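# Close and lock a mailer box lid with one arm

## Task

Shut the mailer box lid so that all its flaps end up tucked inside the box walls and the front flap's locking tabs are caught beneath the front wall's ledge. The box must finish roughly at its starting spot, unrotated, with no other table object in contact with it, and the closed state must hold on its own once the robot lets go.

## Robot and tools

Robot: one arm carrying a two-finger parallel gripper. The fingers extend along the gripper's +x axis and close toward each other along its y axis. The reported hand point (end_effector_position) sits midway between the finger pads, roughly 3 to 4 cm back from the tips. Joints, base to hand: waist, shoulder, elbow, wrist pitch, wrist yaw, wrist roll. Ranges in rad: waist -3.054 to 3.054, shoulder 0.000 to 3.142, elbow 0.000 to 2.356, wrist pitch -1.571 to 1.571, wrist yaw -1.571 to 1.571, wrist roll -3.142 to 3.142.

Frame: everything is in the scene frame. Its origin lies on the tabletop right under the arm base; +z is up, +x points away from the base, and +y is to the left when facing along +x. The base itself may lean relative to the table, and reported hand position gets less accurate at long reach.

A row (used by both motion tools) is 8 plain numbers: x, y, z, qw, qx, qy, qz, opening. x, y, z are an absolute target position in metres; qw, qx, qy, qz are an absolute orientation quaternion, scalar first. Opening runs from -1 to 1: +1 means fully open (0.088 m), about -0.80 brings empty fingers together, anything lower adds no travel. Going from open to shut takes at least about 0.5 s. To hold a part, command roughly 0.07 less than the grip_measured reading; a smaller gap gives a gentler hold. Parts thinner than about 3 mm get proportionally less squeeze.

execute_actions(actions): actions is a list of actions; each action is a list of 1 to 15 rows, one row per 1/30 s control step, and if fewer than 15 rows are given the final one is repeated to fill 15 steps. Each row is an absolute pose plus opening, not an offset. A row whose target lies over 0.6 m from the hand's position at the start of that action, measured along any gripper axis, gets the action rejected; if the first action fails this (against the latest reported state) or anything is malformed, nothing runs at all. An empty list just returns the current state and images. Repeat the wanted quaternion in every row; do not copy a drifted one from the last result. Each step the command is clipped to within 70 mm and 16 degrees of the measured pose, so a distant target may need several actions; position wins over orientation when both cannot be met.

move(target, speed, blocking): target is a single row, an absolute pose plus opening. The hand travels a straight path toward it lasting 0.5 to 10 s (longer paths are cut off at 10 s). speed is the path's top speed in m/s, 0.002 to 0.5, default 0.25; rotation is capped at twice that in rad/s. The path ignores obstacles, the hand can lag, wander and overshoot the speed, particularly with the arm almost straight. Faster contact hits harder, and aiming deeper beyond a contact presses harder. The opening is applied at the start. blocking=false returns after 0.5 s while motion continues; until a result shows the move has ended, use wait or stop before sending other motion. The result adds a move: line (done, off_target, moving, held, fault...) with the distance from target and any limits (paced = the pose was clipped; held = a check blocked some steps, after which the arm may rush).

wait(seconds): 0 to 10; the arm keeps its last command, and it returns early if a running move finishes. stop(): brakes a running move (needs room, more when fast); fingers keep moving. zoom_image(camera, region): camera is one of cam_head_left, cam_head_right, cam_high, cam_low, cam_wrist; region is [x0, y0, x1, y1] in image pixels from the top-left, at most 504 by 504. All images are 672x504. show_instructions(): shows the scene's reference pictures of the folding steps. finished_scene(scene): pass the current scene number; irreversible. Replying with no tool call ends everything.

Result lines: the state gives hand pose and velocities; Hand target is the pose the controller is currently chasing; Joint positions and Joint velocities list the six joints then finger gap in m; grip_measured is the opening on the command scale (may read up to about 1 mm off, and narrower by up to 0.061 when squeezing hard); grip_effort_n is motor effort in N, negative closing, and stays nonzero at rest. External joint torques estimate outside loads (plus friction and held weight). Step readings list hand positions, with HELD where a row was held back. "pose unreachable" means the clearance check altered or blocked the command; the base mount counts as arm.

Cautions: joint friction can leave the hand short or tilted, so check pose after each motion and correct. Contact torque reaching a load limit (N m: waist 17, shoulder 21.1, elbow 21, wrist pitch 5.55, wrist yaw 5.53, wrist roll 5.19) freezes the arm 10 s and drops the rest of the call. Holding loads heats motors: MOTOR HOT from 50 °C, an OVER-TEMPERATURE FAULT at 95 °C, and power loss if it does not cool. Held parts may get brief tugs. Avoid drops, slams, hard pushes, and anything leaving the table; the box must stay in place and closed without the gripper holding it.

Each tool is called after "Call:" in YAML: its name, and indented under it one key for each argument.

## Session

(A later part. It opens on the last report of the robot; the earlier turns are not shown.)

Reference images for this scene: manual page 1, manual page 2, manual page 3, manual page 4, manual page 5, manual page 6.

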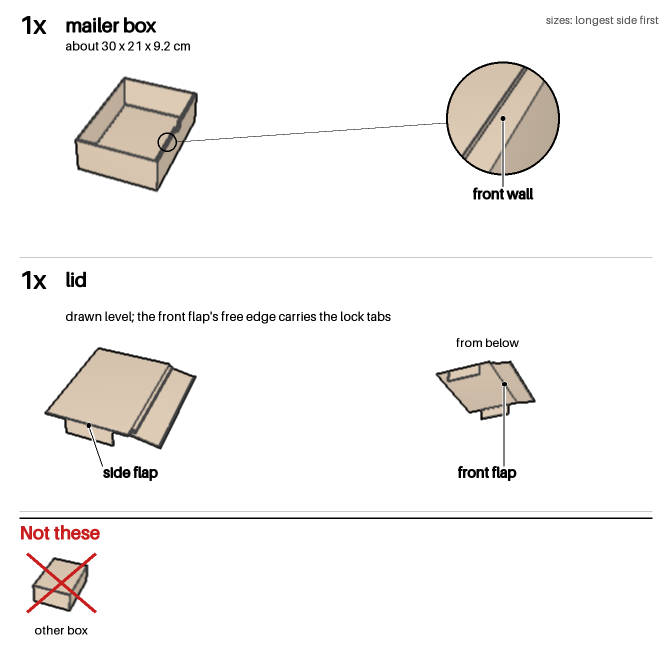

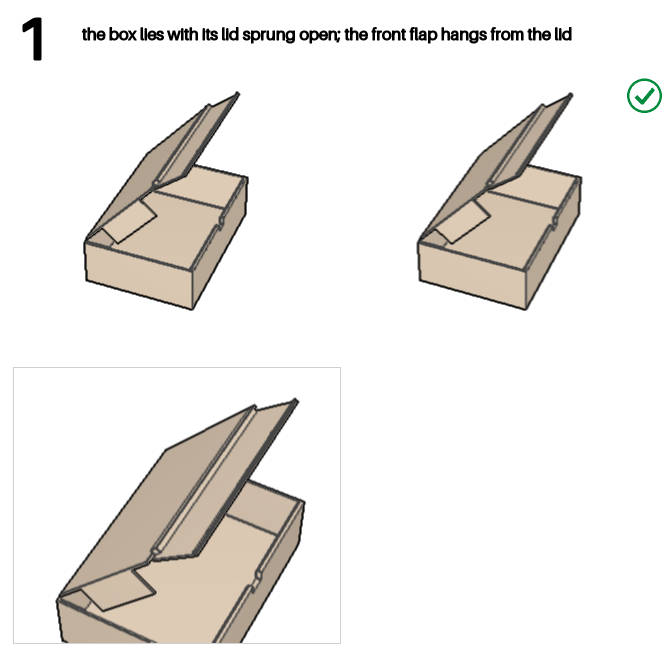

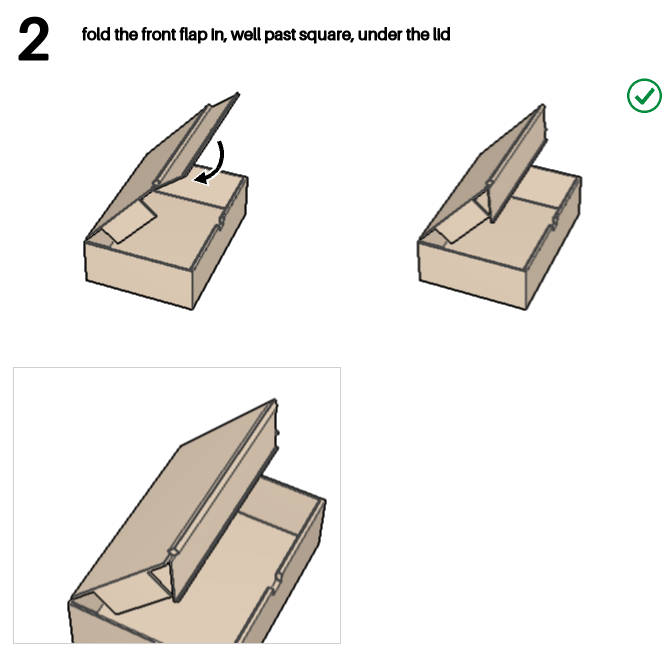

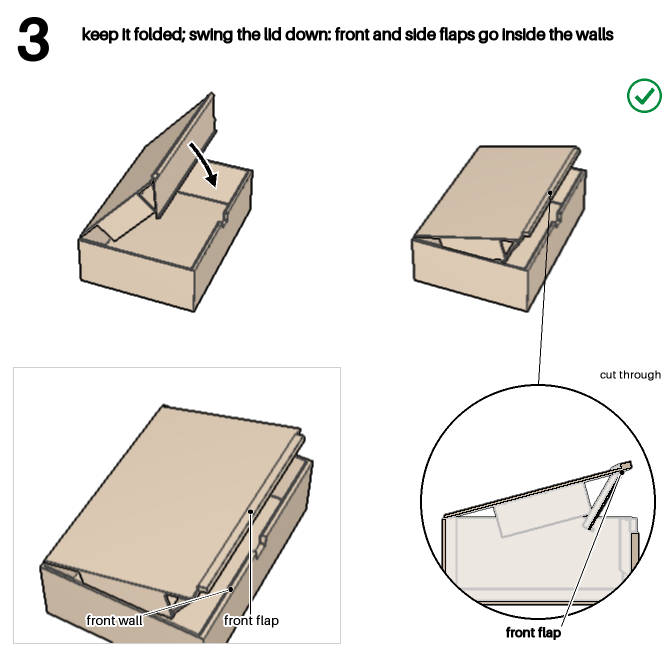

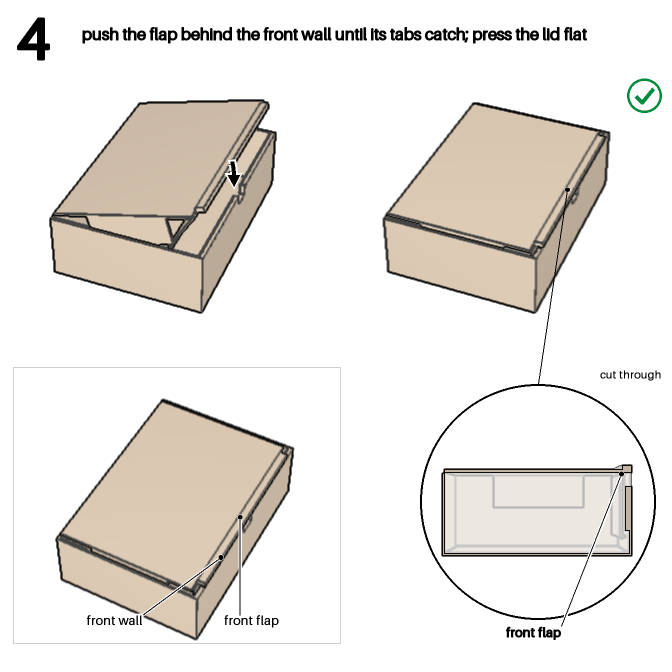

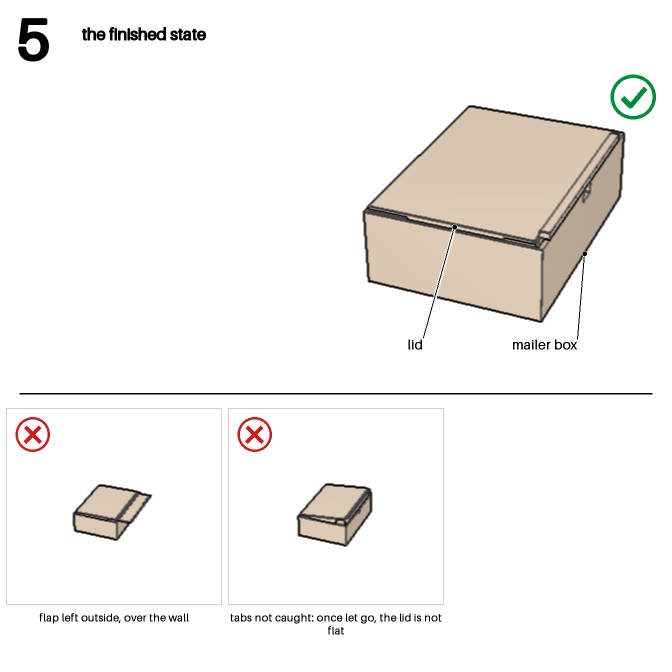

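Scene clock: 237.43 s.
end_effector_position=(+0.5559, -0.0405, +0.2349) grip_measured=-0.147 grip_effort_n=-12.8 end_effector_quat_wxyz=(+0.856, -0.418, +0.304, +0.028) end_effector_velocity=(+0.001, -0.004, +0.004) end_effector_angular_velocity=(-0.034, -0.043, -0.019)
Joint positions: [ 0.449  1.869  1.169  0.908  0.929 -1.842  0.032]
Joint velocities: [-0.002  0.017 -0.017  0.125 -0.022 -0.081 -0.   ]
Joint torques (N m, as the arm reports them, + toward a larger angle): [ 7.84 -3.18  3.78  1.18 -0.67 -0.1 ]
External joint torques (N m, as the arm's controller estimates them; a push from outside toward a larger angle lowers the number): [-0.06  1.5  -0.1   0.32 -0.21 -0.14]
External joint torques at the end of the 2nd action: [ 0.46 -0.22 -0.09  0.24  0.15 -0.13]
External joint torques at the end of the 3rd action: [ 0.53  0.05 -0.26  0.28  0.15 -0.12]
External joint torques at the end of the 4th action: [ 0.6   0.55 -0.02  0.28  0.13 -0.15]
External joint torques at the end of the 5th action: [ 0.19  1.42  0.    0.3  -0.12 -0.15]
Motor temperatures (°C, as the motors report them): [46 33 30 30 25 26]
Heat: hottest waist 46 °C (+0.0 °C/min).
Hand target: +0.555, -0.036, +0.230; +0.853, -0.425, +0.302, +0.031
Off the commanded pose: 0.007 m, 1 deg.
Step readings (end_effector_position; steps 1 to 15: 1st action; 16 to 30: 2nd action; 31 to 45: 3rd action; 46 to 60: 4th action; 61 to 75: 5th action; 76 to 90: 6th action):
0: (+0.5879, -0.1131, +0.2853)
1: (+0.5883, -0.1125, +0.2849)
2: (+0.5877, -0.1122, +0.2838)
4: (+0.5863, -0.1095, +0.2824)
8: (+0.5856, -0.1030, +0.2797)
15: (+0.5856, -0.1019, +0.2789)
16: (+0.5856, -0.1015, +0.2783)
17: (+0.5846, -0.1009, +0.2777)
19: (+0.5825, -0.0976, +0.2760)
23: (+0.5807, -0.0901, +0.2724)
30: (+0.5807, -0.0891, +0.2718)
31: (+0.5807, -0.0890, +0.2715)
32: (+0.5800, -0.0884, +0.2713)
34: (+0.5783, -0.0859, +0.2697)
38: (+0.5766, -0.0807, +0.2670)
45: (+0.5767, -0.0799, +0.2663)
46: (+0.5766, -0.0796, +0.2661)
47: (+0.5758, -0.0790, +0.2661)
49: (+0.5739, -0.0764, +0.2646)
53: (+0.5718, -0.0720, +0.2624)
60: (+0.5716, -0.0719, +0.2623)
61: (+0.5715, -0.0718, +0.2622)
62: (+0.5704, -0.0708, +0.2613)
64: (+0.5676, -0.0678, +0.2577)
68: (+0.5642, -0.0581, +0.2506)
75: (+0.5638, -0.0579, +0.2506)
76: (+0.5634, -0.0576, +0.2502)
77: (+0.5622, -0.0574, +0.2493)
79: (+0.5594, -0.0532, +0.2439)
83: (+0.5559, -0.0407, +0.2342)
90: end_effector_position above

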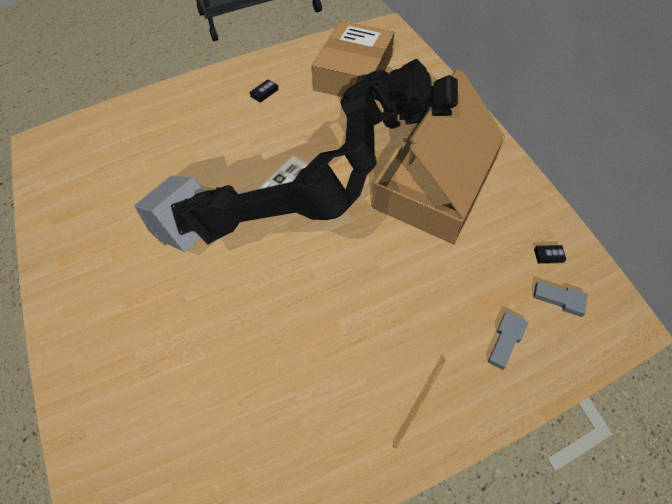

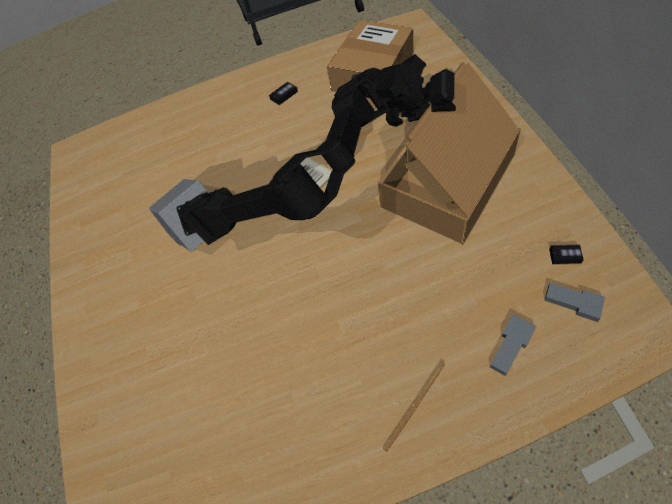

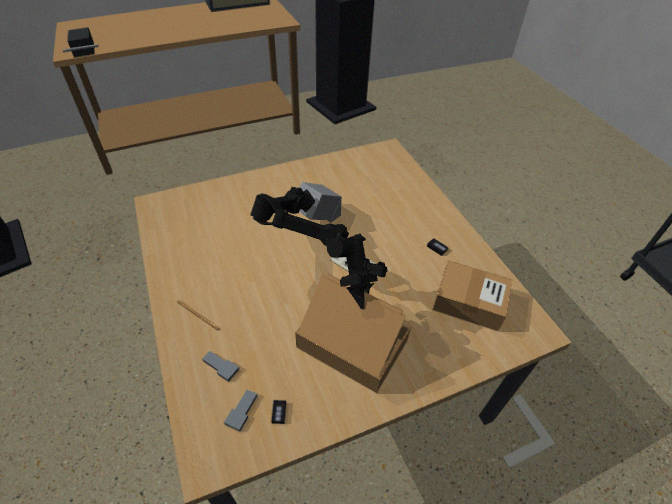

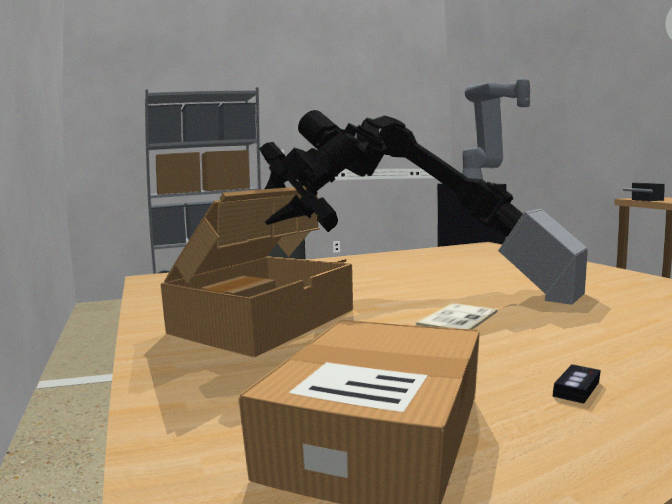

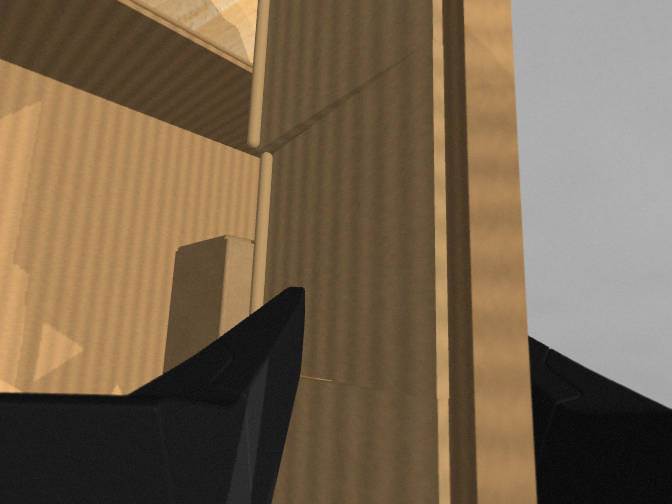

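Call:
execute_actions:
  actions:
    - [[0.551,-0.027,0.221,0.844,-0.451,0.29,0.016,-0.22]]
    - [[0.548,-0.019,0.211,0.835,-0.476,0.279,0.001,-0.22]]
    - [[0.545,-0.012,0.2,0.825,-0.5,0.267,-0.014,-0.22]]
    - [[0.542,-0.006,0.189,0.813,-0.524,0.255,-0.029,-0.22]]
    - [[0.539,0,0.176,0.813,-0.524,0.255,-0.029,-0.2]]

Scene clock: 244.63 s.
end_effector_position=(+0.5405, -0.0042, +0.1817) grip_measured=-0.202 grip_effort_n=13.3 end_effector_quat_wxyz=(+0.814, -0.521, +0.255, -0.035) end_effector_velocity=(-0.001, -0.002, -0.004) end_effector_angular_velocity=(-0.008, +0.013, -0.007)
Joint positions: [ 0.372  2.147  1.053  1.556  0.766 -2.192  0.029]
Joint velocities: [-0.007  0.002 -0.002  0.007  0.007 -0.007 -0.   ]
Joint torques (N m, as the arm reports them, + toward a larger angle): [ 8.13 -3.43  2.86  1.   -0.77  0.2 ]
External joint torques (N m, as the arm's controller estimates them; a push from outside toward a larger angle lowers the number): [-0.11  2.08 -0.17  0.13 -0.24  0.14]
External joint torques at the end of the 1st action: [ 0.3   1.51 -0.25  0.3  -0.24 -0.16]
External joint torques at the end of the 2nd action: [ 0.16  1.64 -0.14  0.27 -0.28 -0.14]
External joint torques at the end of the 3rd action: [-0.03  1.54  0.04  0.22 -0.25 -0.17]
External joint torques at the end of the 4th action: [ 0.13  1.81  0.1   0.2  -0.26 -0.15]
Motor temperatures (°C, as the motors report them): [46 32 30 30 25 26]
Heat: hottest waist 46 °C (+0.0 °C/min).
Hand target: +0.539, +0.000, +0.176; +0.812, -0.524, +0.255, -0.029
Off the commanded pose: 0.007 m, 1 deg.
Step readings (end_effector_position; steps 1 to 15: 1st action; 16 to 30: 2nd action; 31 to 45: 3rd action; 46 to 60: 4th action; 61 to 75: 5th action):
0: (+0.5557, -0.0403, +0.2343)
1: (+0.5555, -0.0402, +0.2342)
2: (+0.5551, -0.0404, +0.2339)
4: (+0.5539, -0.0381, +0.2305)
8: (+0.5520, -0.0315, +0.2248)
15: (+0.5521, -0.0315, +0.2254)
16: (+0.5518, -0.0313, +0.2252)
17: (+0.5516, -0.0315, +0.2247)
19: (+0.5505, -0.0290, +0.2209)
23: (+0.5490, -0.0232, +0.2151)
30: (+0.5491, -0.0232, +0.2155)
31: (+0.5489, -0.0230, +0.2154)
32: (+0.5486, -0.0233, +0.2151)
34: (+0.5476, -0.0209, +0.2107)
38: (+0.5461, -0.0160, +0.2043)
45: (+0.5461, -0.0162, +0.2048)
46: (+0.5459, -0.0159, +0.2048)
47: (+0.5458, -0.0162, +0.2045)
49: (+0.5448, -0.0143, +0.2000)
53: (+0.5433, -0.0101, +0.1932)
60: (+0.5432, -0.0100, +0.1936)
61: (+0.5430, -0.0095, +0.1930)
62: (+0.5428, -0.0091, +0.1923)
64: (+0.5419, -0.0073, +0.1879)
68: (+0.5406, -0.0046, +0.1818)
75: end_effector_position above

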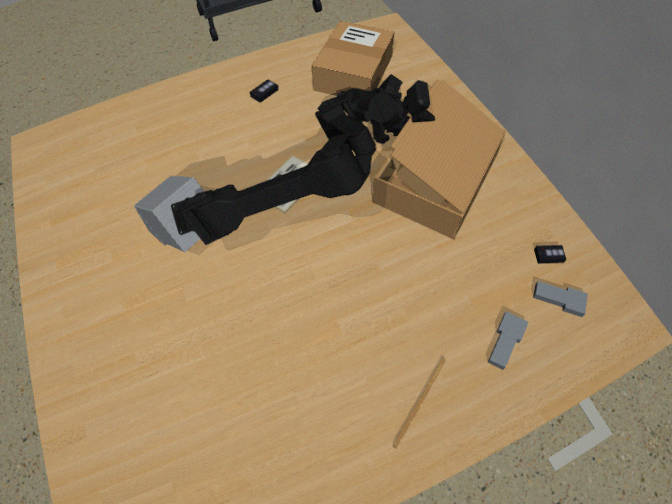

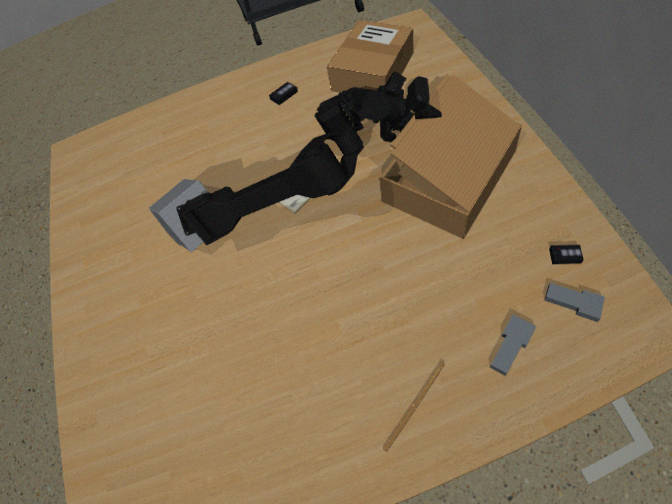

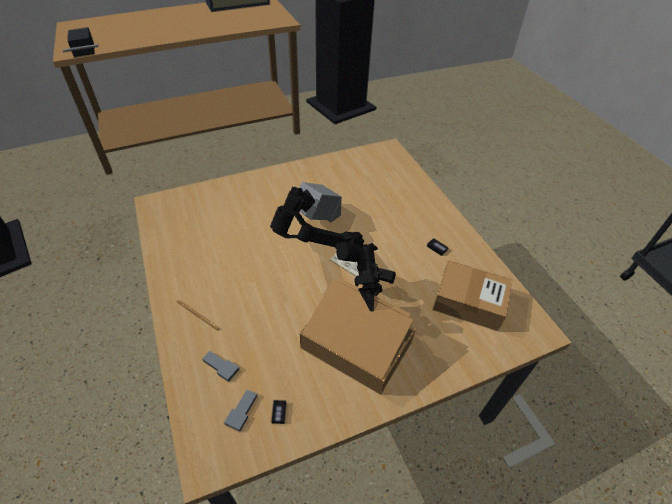

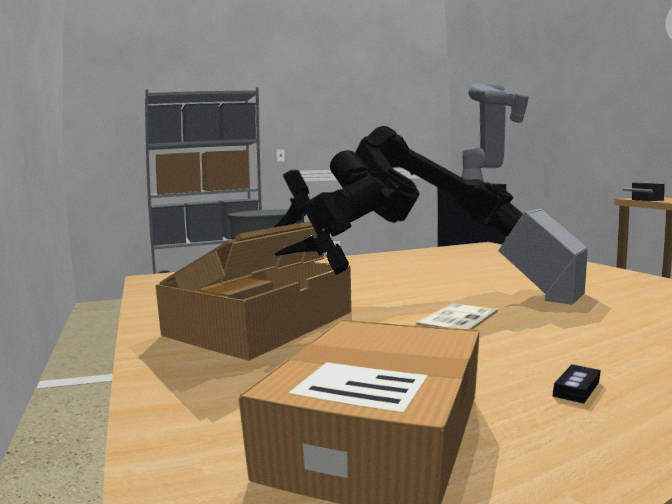

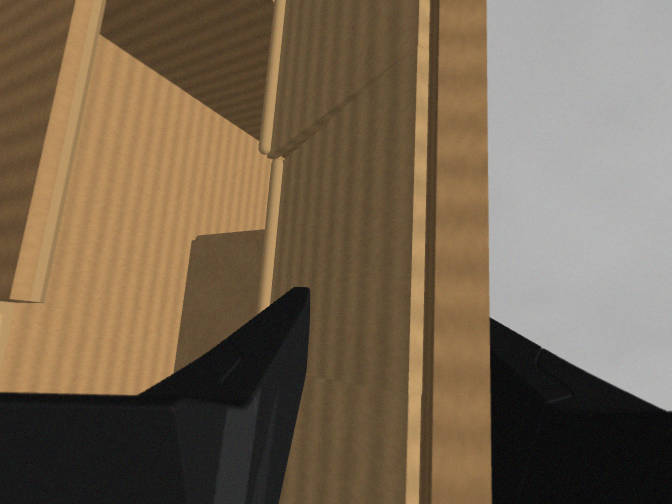

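Call:
execute_actions:
  actions:
    - [[0.537,0.006,0.164,0.825,-0.5,0.267,-0.014,-0.15]]
    - [[0.535,0.011,0.152,0.825,-0.5,0.267,-0.014,-0.1]]
    - [[0.533,0.015,0.142,0.835,-0.476,0.279,0.001,-0.05]]

Scene clock: 250.10 s.
end_effector_position=(+0.5358, +0.0129, +0.1480) grip_measured=-0.052 grip_effort_n=11.9 end_effector_quat_wxyz=(+0.837, -0.474, +0.273, -0.006) end_effector_velocity=(-0.000, +0.001, -0.004) end_effector_angular_velocity=(+0.001, +0.004, +0.006)
Joint positions: [ 0.338  2.182  1.041  1.474  0.773 -2.01   0.036]
Joint velocities: [-0.007  0.002 -0.002 -0.007 -0.007  0.007  0.   ]
Joint torques (N m, as the arm reports them, + toward a larger angle): [ 8.35 -4.35  2.5   0.61 -0.31  0.26]
External joint torques (N m, as the arm's controller estimates them; a push from outside toward a larger angle lowers the number): [ 0.    1.19 -0.33 -0.3   0.18  0.21]
External joint torques at the end of the 1st action: [-0.18  1.74 -0.14 -0.24  0.14  0.15]
External joint torques at the end of the 2nd action: [-0.03  1.91 -0.16  0.11 -0.23  0.18]
Motor temperatures (°C, as the motors report them): [47 32 30 30 25 26]
Heat: hottest waist 47 °C (+1.0 °C/min).
Hand target: +0.533, +0.015, +0.142; +0.834, -0.476, +0.279, +0.001
Off the commanded pose: 0.007 m, 1 deg.
Step readings (end_effector_position; steps 1 to 15: 1st action; 16 to 30: 2nd action; 31 to 45: 3rd action):
0: (+0.5405, -0.0041, +0.1816)
1: (+0.5404, -0.0038, +0.1811)
2: (+0.5404, -0.0027, +0.1800)
4: (+0.5403, -0.0013, +0.1771)
8: (+0.5396, +0.0005, +0.1727)
15: (+0.5396, +0.0014, +0.1715)
16: (+0.5393, +0.0024, +0.1703)
17: (+0.5390, +0.0028, +0.1693)
19: (+0.5382, +0.0041, +0.1647)
23: (+0.5371, +0.0060, +0.1580)
30: (+0.5369, +0.0064, +0.1577)
31: (+0.5369, +0.0070, +0.1573)
32: (+0.5368, +0.0081, +0.1558)
34: (+0.5366, +0.0102, +0.1530)
38: (+0.5359, +0.0120, +0.1493)
45: end_effector_position above

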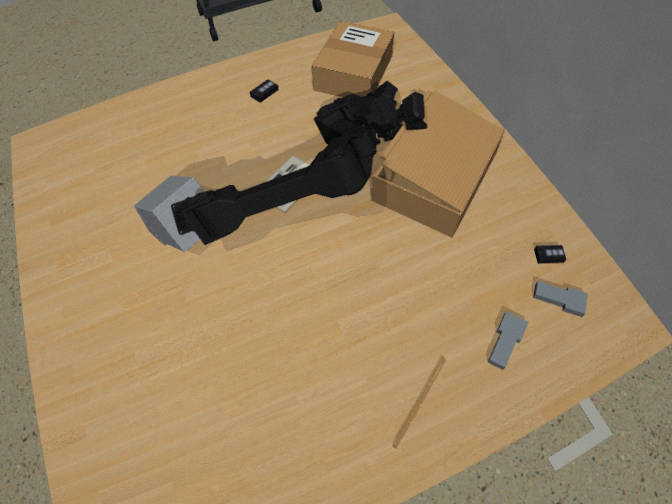

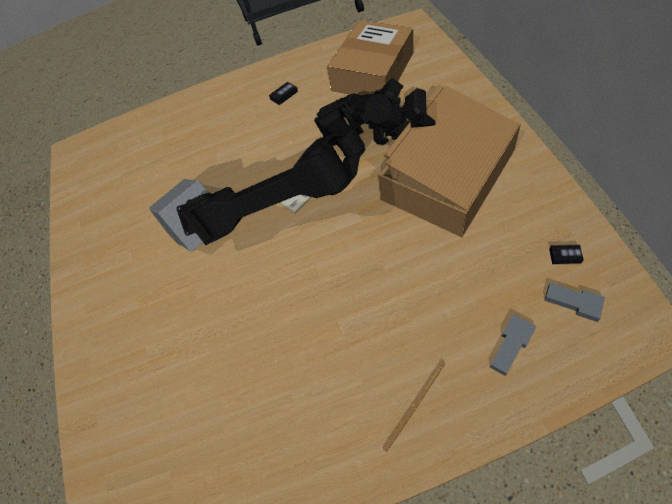

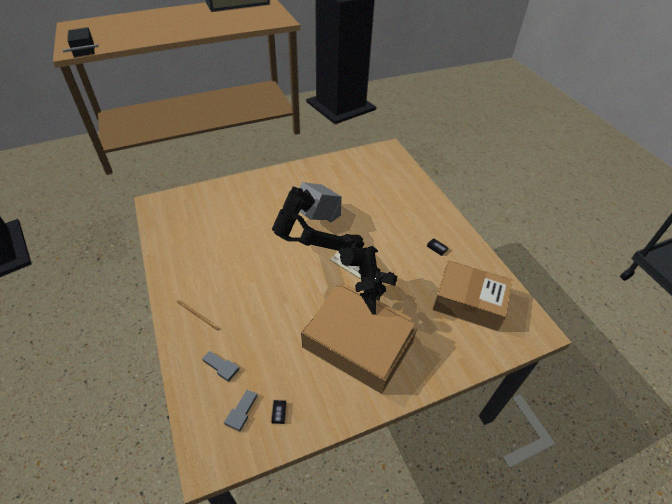

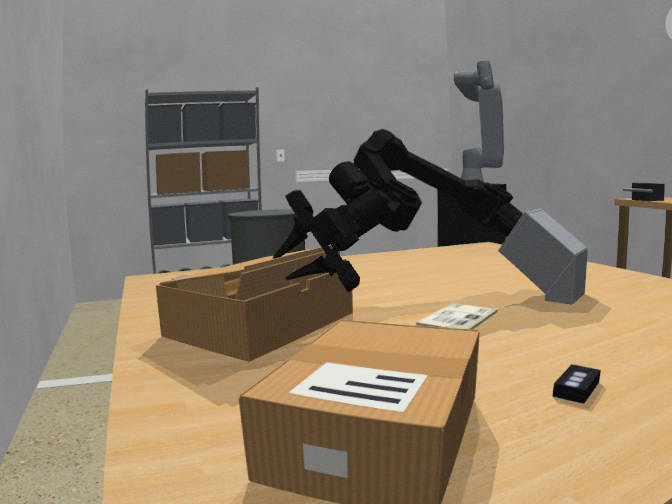

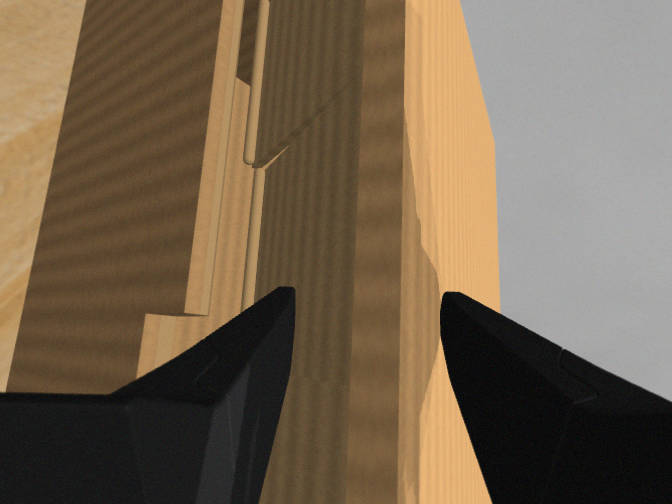

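Call:
execute_actions:
  actions:
    - [[0.531,0.019,0.138,0.853,-0.426,0.302,0.031,0.0]]
    - [[0.529,0.024,0.140,0.867,-0.374,0.324,0.06,0.12]]
    - [[0.526,0.030,0.144,0.878,-0.32,0.345,0.09,0.25]]

Scene clock: 254.37 s.
end_effector_position=(+0.5264, +0.0313, +0.1456) grip_measured=+0.245 grip_effort_n=19.3 end_effector_quat_wxyz=(+0.879, -0.323, +0.340, +0.090) end_effector_velocity=(-0.002, +0.001, -0.002) end_effector_angular_velocity=(+0.029, +0.018, +0.007)
Joint positions: [ 0.376  2.009  1.063  0.839  0.86  -1.445  0.051]
Joint velocities: [-0.002 -0.017  0.002 -0.066 -0.007  0.051  0.001]
Joint torques (N m, as the arm reports them, + toward a larger angle): [ 8.31 -4.66  4.23  0.55 -0.17  0.28]
External joint torques (N m, as the arm's controller estimates them; a push from outside toward a larger angle lowers the number): [ 0.17  0.66  0.79 -0.4   0.18  0.24]
External joint torques at the end of the 1st action: [ 0.26  0.26 -0.52 -0.28  0.25  0.15]
External joint torques at the end of the 2nd action: [-0.12  0.6   0.57 -0.41  0.34  0.29]
Motor temperatures (°C, as the motors report them): [47 33 30 30 25 26]
Heat: hottest waist 47 °C (+1.0 °C/min).
Hand target: +0.526, +0.030, +0.144; +0.878, -0.320, +0.345, +0.090
Off the commanded pose: 0.002 m, 1 deg.
Step readings (end_effector_position; steps 1 to 15: 1st action; 16 to 30: 2nd action; 31 to 45: 3rd action):
0: (+0.5358, +0.0131, +0.1477)
1: (+0.5353, +0.0144, +0.1459)
2: (+0.5348, +0.0159, +0.1438)
4: (+0.5337, +0.0178, +0.1414)
8: (+0.5336, +0.0189, +0.1414)
15: (+0.5335, +0.0194, +0.1408)
16: (+0.5328, +0.0206, +0.1397)
17: (+0.5323, +0.0219, +0.1405)
19: (+0.5313, +0.0234, +0.1427)
23: (+0.5302, +0.0250, +0.1434)
30: (+0.5301, +0.0254, +0.1438)
31: (+0.5297, +0.0262, +0.1437)
32: (+0.5291, +0.0276, +0.1444)
34: (+0.5276, +0.0291, +0.1456)
38: (+0.5266, +0.0309, +0.1458)
45: end_effector_position above

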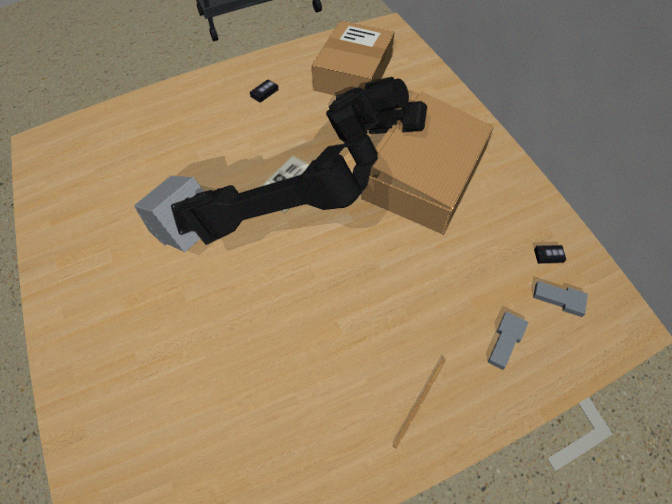

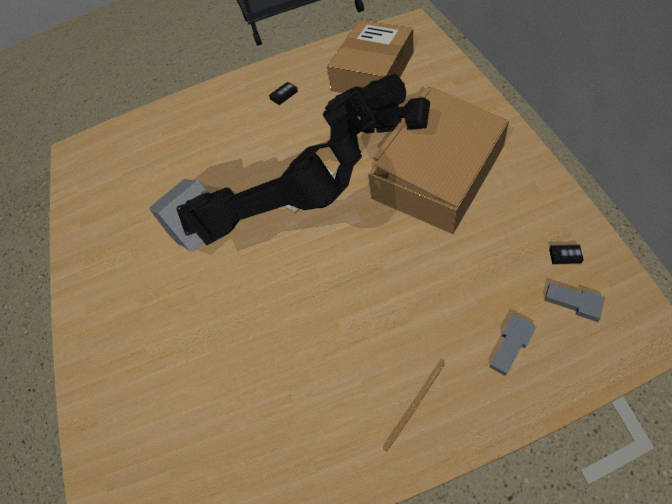

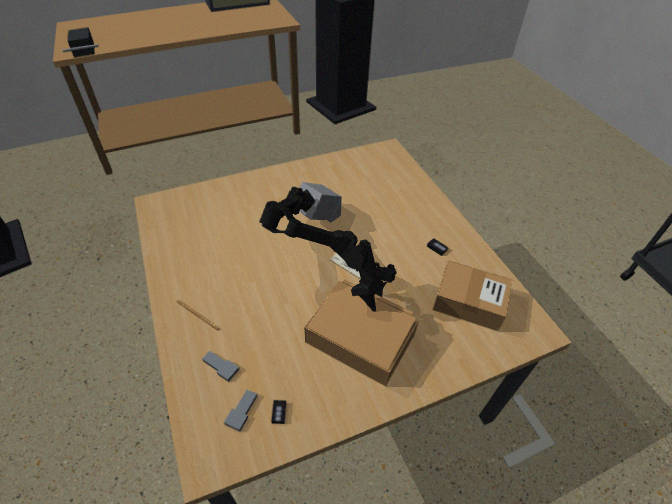

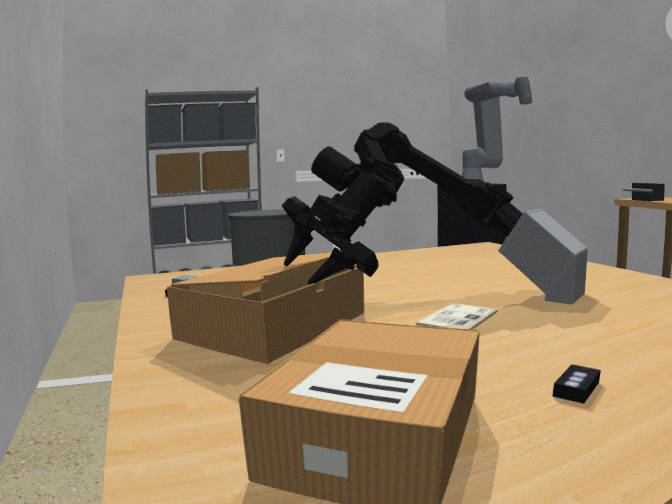

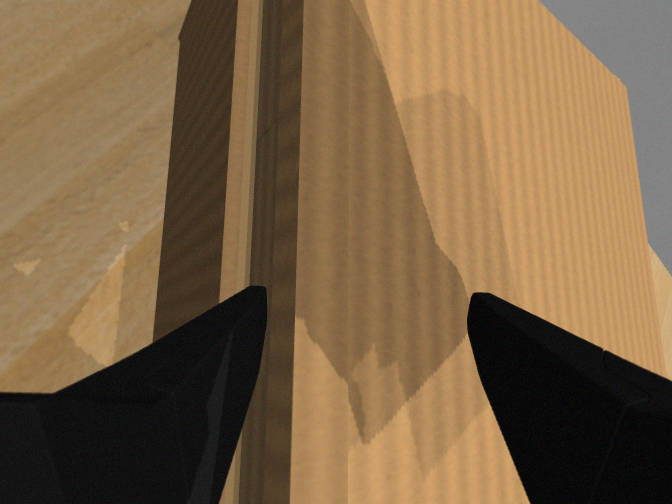

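B drags the wall; raise it by rotating to θ75, then move out.

Call:
execute_actions:
  actions:
    - [[0.527,0.029,0.157,0.885,-0.265,0.363,0.119,0.25]]
    - [[0.526,0.031,0.159,0.889,-0.209,0.381,0.148,0.25]]
    - [[0.521,0.041,0.159,0.889,-0.209,0.381,0.148,0.45]]

Scene clock: 258.30 s.
end_effector_position=(+0.5241, +0.0369, +0.1636) grip_measured=+0.443 grip_effort_n=17.9 end_effector_quat_wxyz=(+0.891, -0.206, +0.376, +0.145) end_effector_velocity=(-0.002, +0.003, -0.003) end_effector_angular_velocity=(-0.007, +0.008, +0.026)
Joint positions: [ 0.406  1.91   1.174  0.338  0.824 -1.04   0.061]
Joint velocities: [-0.002  0.002  0.002 -0.022 -0.007 -0.007  0.002]
Joint torques (N m, as the arm reports them, + toward a larger angle): [ 8.29 -3.55  3.72  1.11 -0.08  0.15]
External joint torques (N m, as the arm's controller estimates them; a push from outside toward a larger angle lowers the number): [ 0.2   1.61 -0.18  0.18  0.23  0.13]
External joint torques at the end of the 1st action: [ 0.46 -0.18  1.54 -0.16 -0.05  0.17]
External joint torques at the end of the 2nd action: [ 0.    0.14  1.66 -0.2  -0.17  0.14]
Motor temperatures (°C, as the motors report them): [47 33 30 30 25 26]
Heat: hottest waist 47 °C (+1.0 °C/min).
Hand target: +0.521, +0.041, +0.159; +0.889, -0.209, +0.381, +0.148
Off the commanded pose: 0.007 m, 1 deg.
Step readings (end_effector_position; steps 1 to 15: 1st action; 16 to 30: 2nd action; 31 to 45: 3rd action):
0: (+0.5264, +0.0315, +0.1457)
1: (+0.5260, +0.0320, +0.1458)
2: (+0.5251, +0.0333, +0.1469)
4: (+0.5244, +0.0338, +0.1504)
8: (+0.5254, +0.0319, +0.1548)
15: (+0.5248, +0.0323, +0.1544)
16: (+0.5240, +0.0334, +0.1540)
17: (+0.5230, +0.0348, +0.1537)
19: (+0.5226, +0.0352, +0.1546)
23: (+0.5244, +0.0332, +0.1580)
30: (+0.5236, +0.0344, +0.1579)
31: (+0.5235, +0.0346, +0.1580)
32: (+0.5235, +0.0350, +0.1586)
34: (+0.5239, +0.0359, +0.1607)
38: (+0.5240, +0.0369, +0.1633)
45: end_effector_position above

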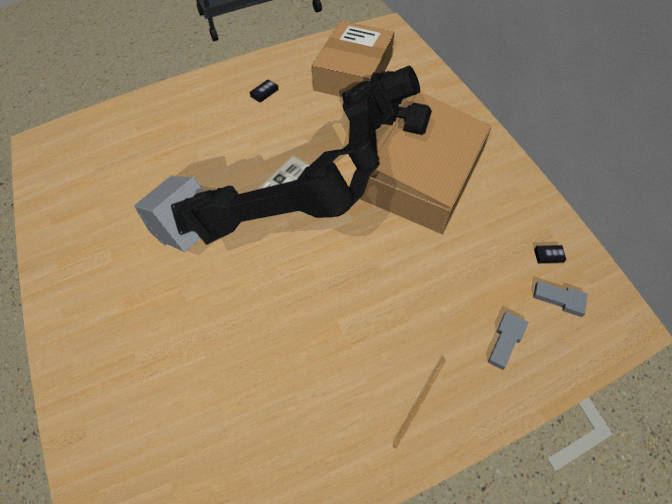

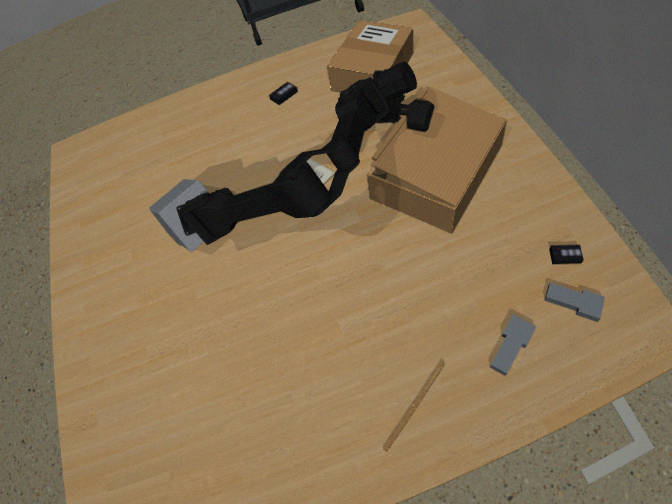

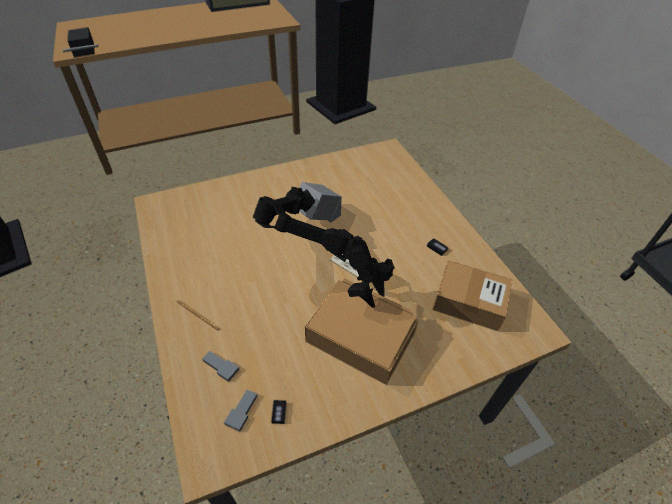

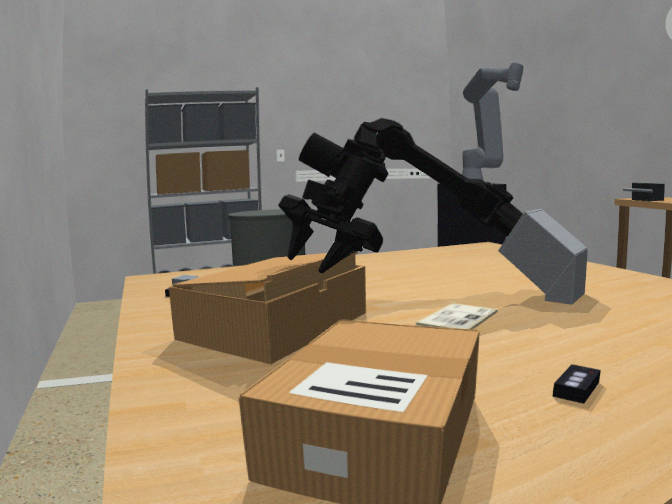

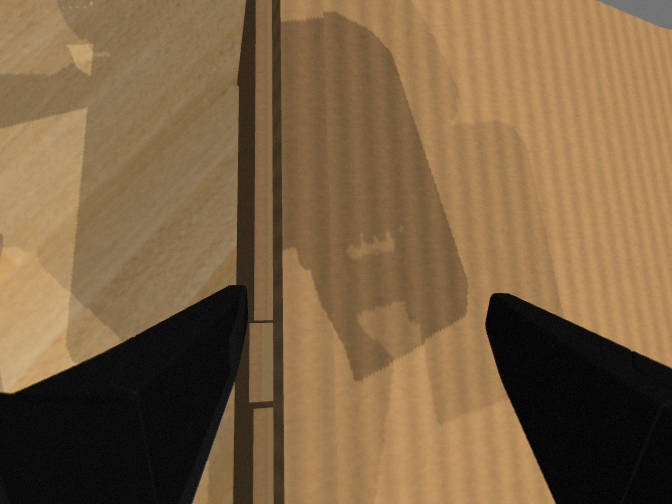

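Call:
execute_actions:
  actions:
    - [[0.513,0.056,0.15,0.889,-0.209,0.381,0.148,0.55]]
    - [[0.510,0.062,0.135,0.889,-0.209,0.381,0.148,0.55]]
    - [[0.510,0.062,0.12,0.889,-0.209,0.381,0.148,0.55]]
    - [[0.510,0.062,0.105,0.889,-0.209,0.381,0.148,0.55]]

Scene clock: 263.63 s.
end_effector_position=(+0.5178, +0.0600, +0.1298) grip_measured=+0.548 grip_effort_n=16.5 end_effector_quat_wxyz=(+0.901, -0.198, +0.360, +0.139) end_effector_velocity=(+0.000, -0.001, -0.003) end_effector_angular_velocity=(-0.002, -0.001, +0.003)
Joint positions: [ 0.363  2.001  1.091  0.572  0.759 -1.075  0.066]
Joint velocities: [-0.007  0.002 -0.002  0.007 -0.007 -0.007  0.   ]
Joint torques (N m, as the arm reports them, + toward a larger angle): [ 5.43 -1.98  2.28  0.64 -0.37 -0.02]
External joint torques (N m, as the arm's controller estimates them; a push from outside toward a larger angle lowers the number): [-2.68  3.41 -1.2  -0.3  -0.03 -0.04]
External joint torques at the end of the 1st action: [ 0.34  1.6  -0.07  0.2   0.21  0.13]
External joint torques at the end of the 2nd action: [ 0.07  1.74 -0.2   0.19 -0.19 -0.16]
External joint torques at the end of the 3rd action: [-0.92  2.31 -0.48  0.08 -0.22 -0.09]
Motor temperatures (°C, as the motors report them): [47 33 30 30 25 26]
Heat: hottest waist 47 °C (+1.0 °C/min).
Hand target: +0.509, +0.062, +0.106; +0.889, -0.208, +0.381, +0.148
Off the commanded pose: 0.026 m, 3 deg.
Step readings (end_effector_position; steps 1 to 15: 1st action; 16 to 30: 2nd action; 31 to 45: 3rd action; 46 to 60: 4th action):
0: (+0.5240, +0.0370, +0.1635)
1: (+0.5237, +0.0379, +0.1628)
2: (+0.5234, +0.0389, +0.1624)
4: (+0.5210, +0.0433, +0.1599)
8: (+0.5160, +0.0520, +0.1546)
15: (+0.5165, +0.0520, +0.1546)
16: (+0.5164, +0.0526, +0.1540)
17: (+0.5164, +0.0527, +0.1530)
19: (+0.5154, +0.0540, +0.1491)
23: (+0.5129, +0.0574, +0.1420)
30: (+0.5131, +0.0580, +0.1414)
31: (+0.5136, +0.0584, +0.1409)
32: (+0.5141, +0.0584, +0.1396)
34: (+0.5138, +0.0579, +0.1343)
38: (+0.5142, +0.0581, +0.1316)
45: (+0.5143, +0.0583, +0.1315)
46: (+0.5146, +0.0588, +0.1310)
47: (+0.5154, +0.0589, +0.1304)
49: (+0.5164, +0.0593, +0.1302)
53: (+0.5172, +0.0599, +0.1299)
60: end_effector_position above

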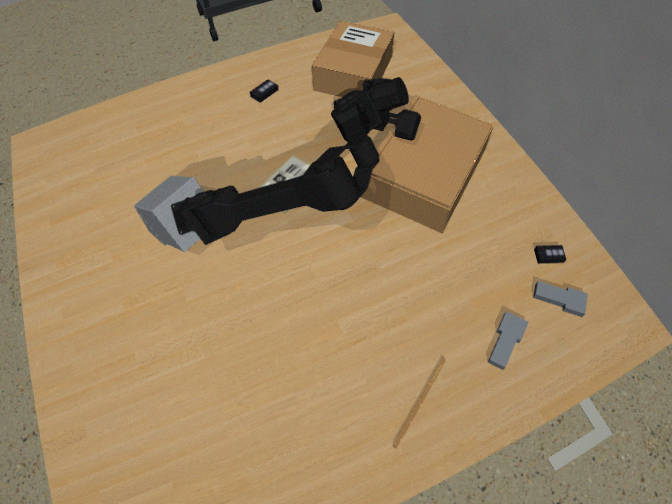

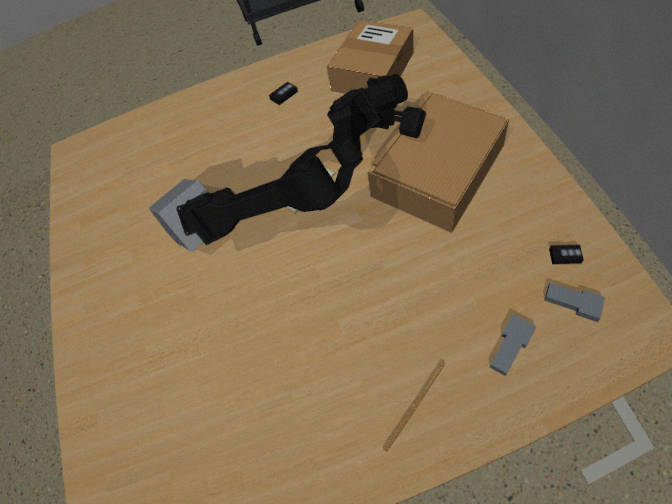

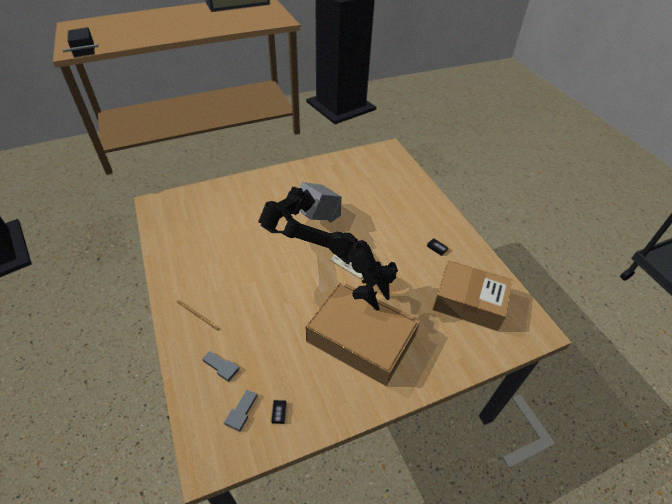

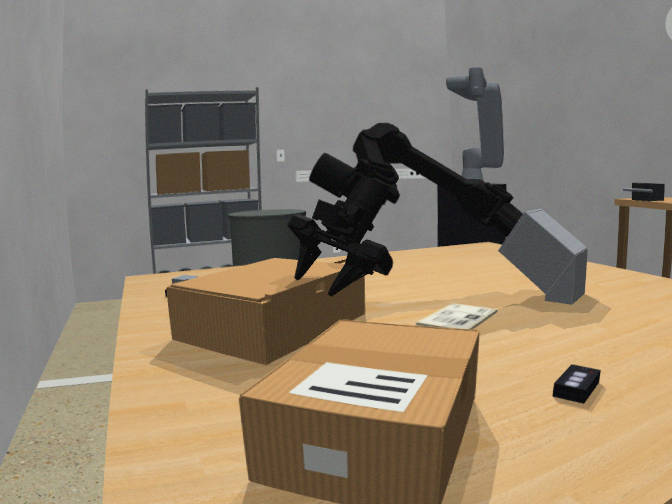

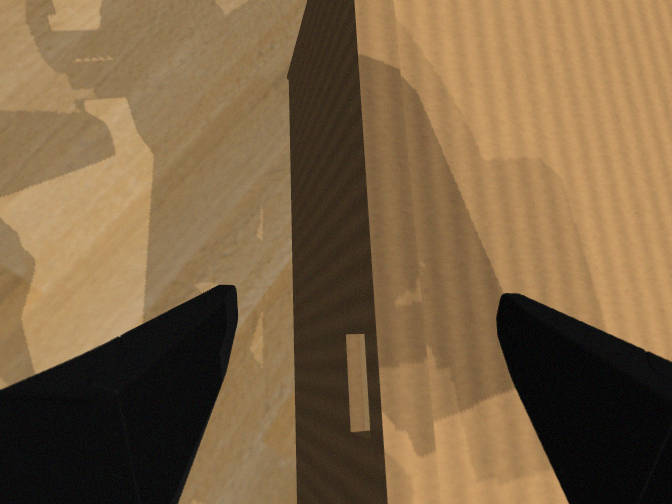

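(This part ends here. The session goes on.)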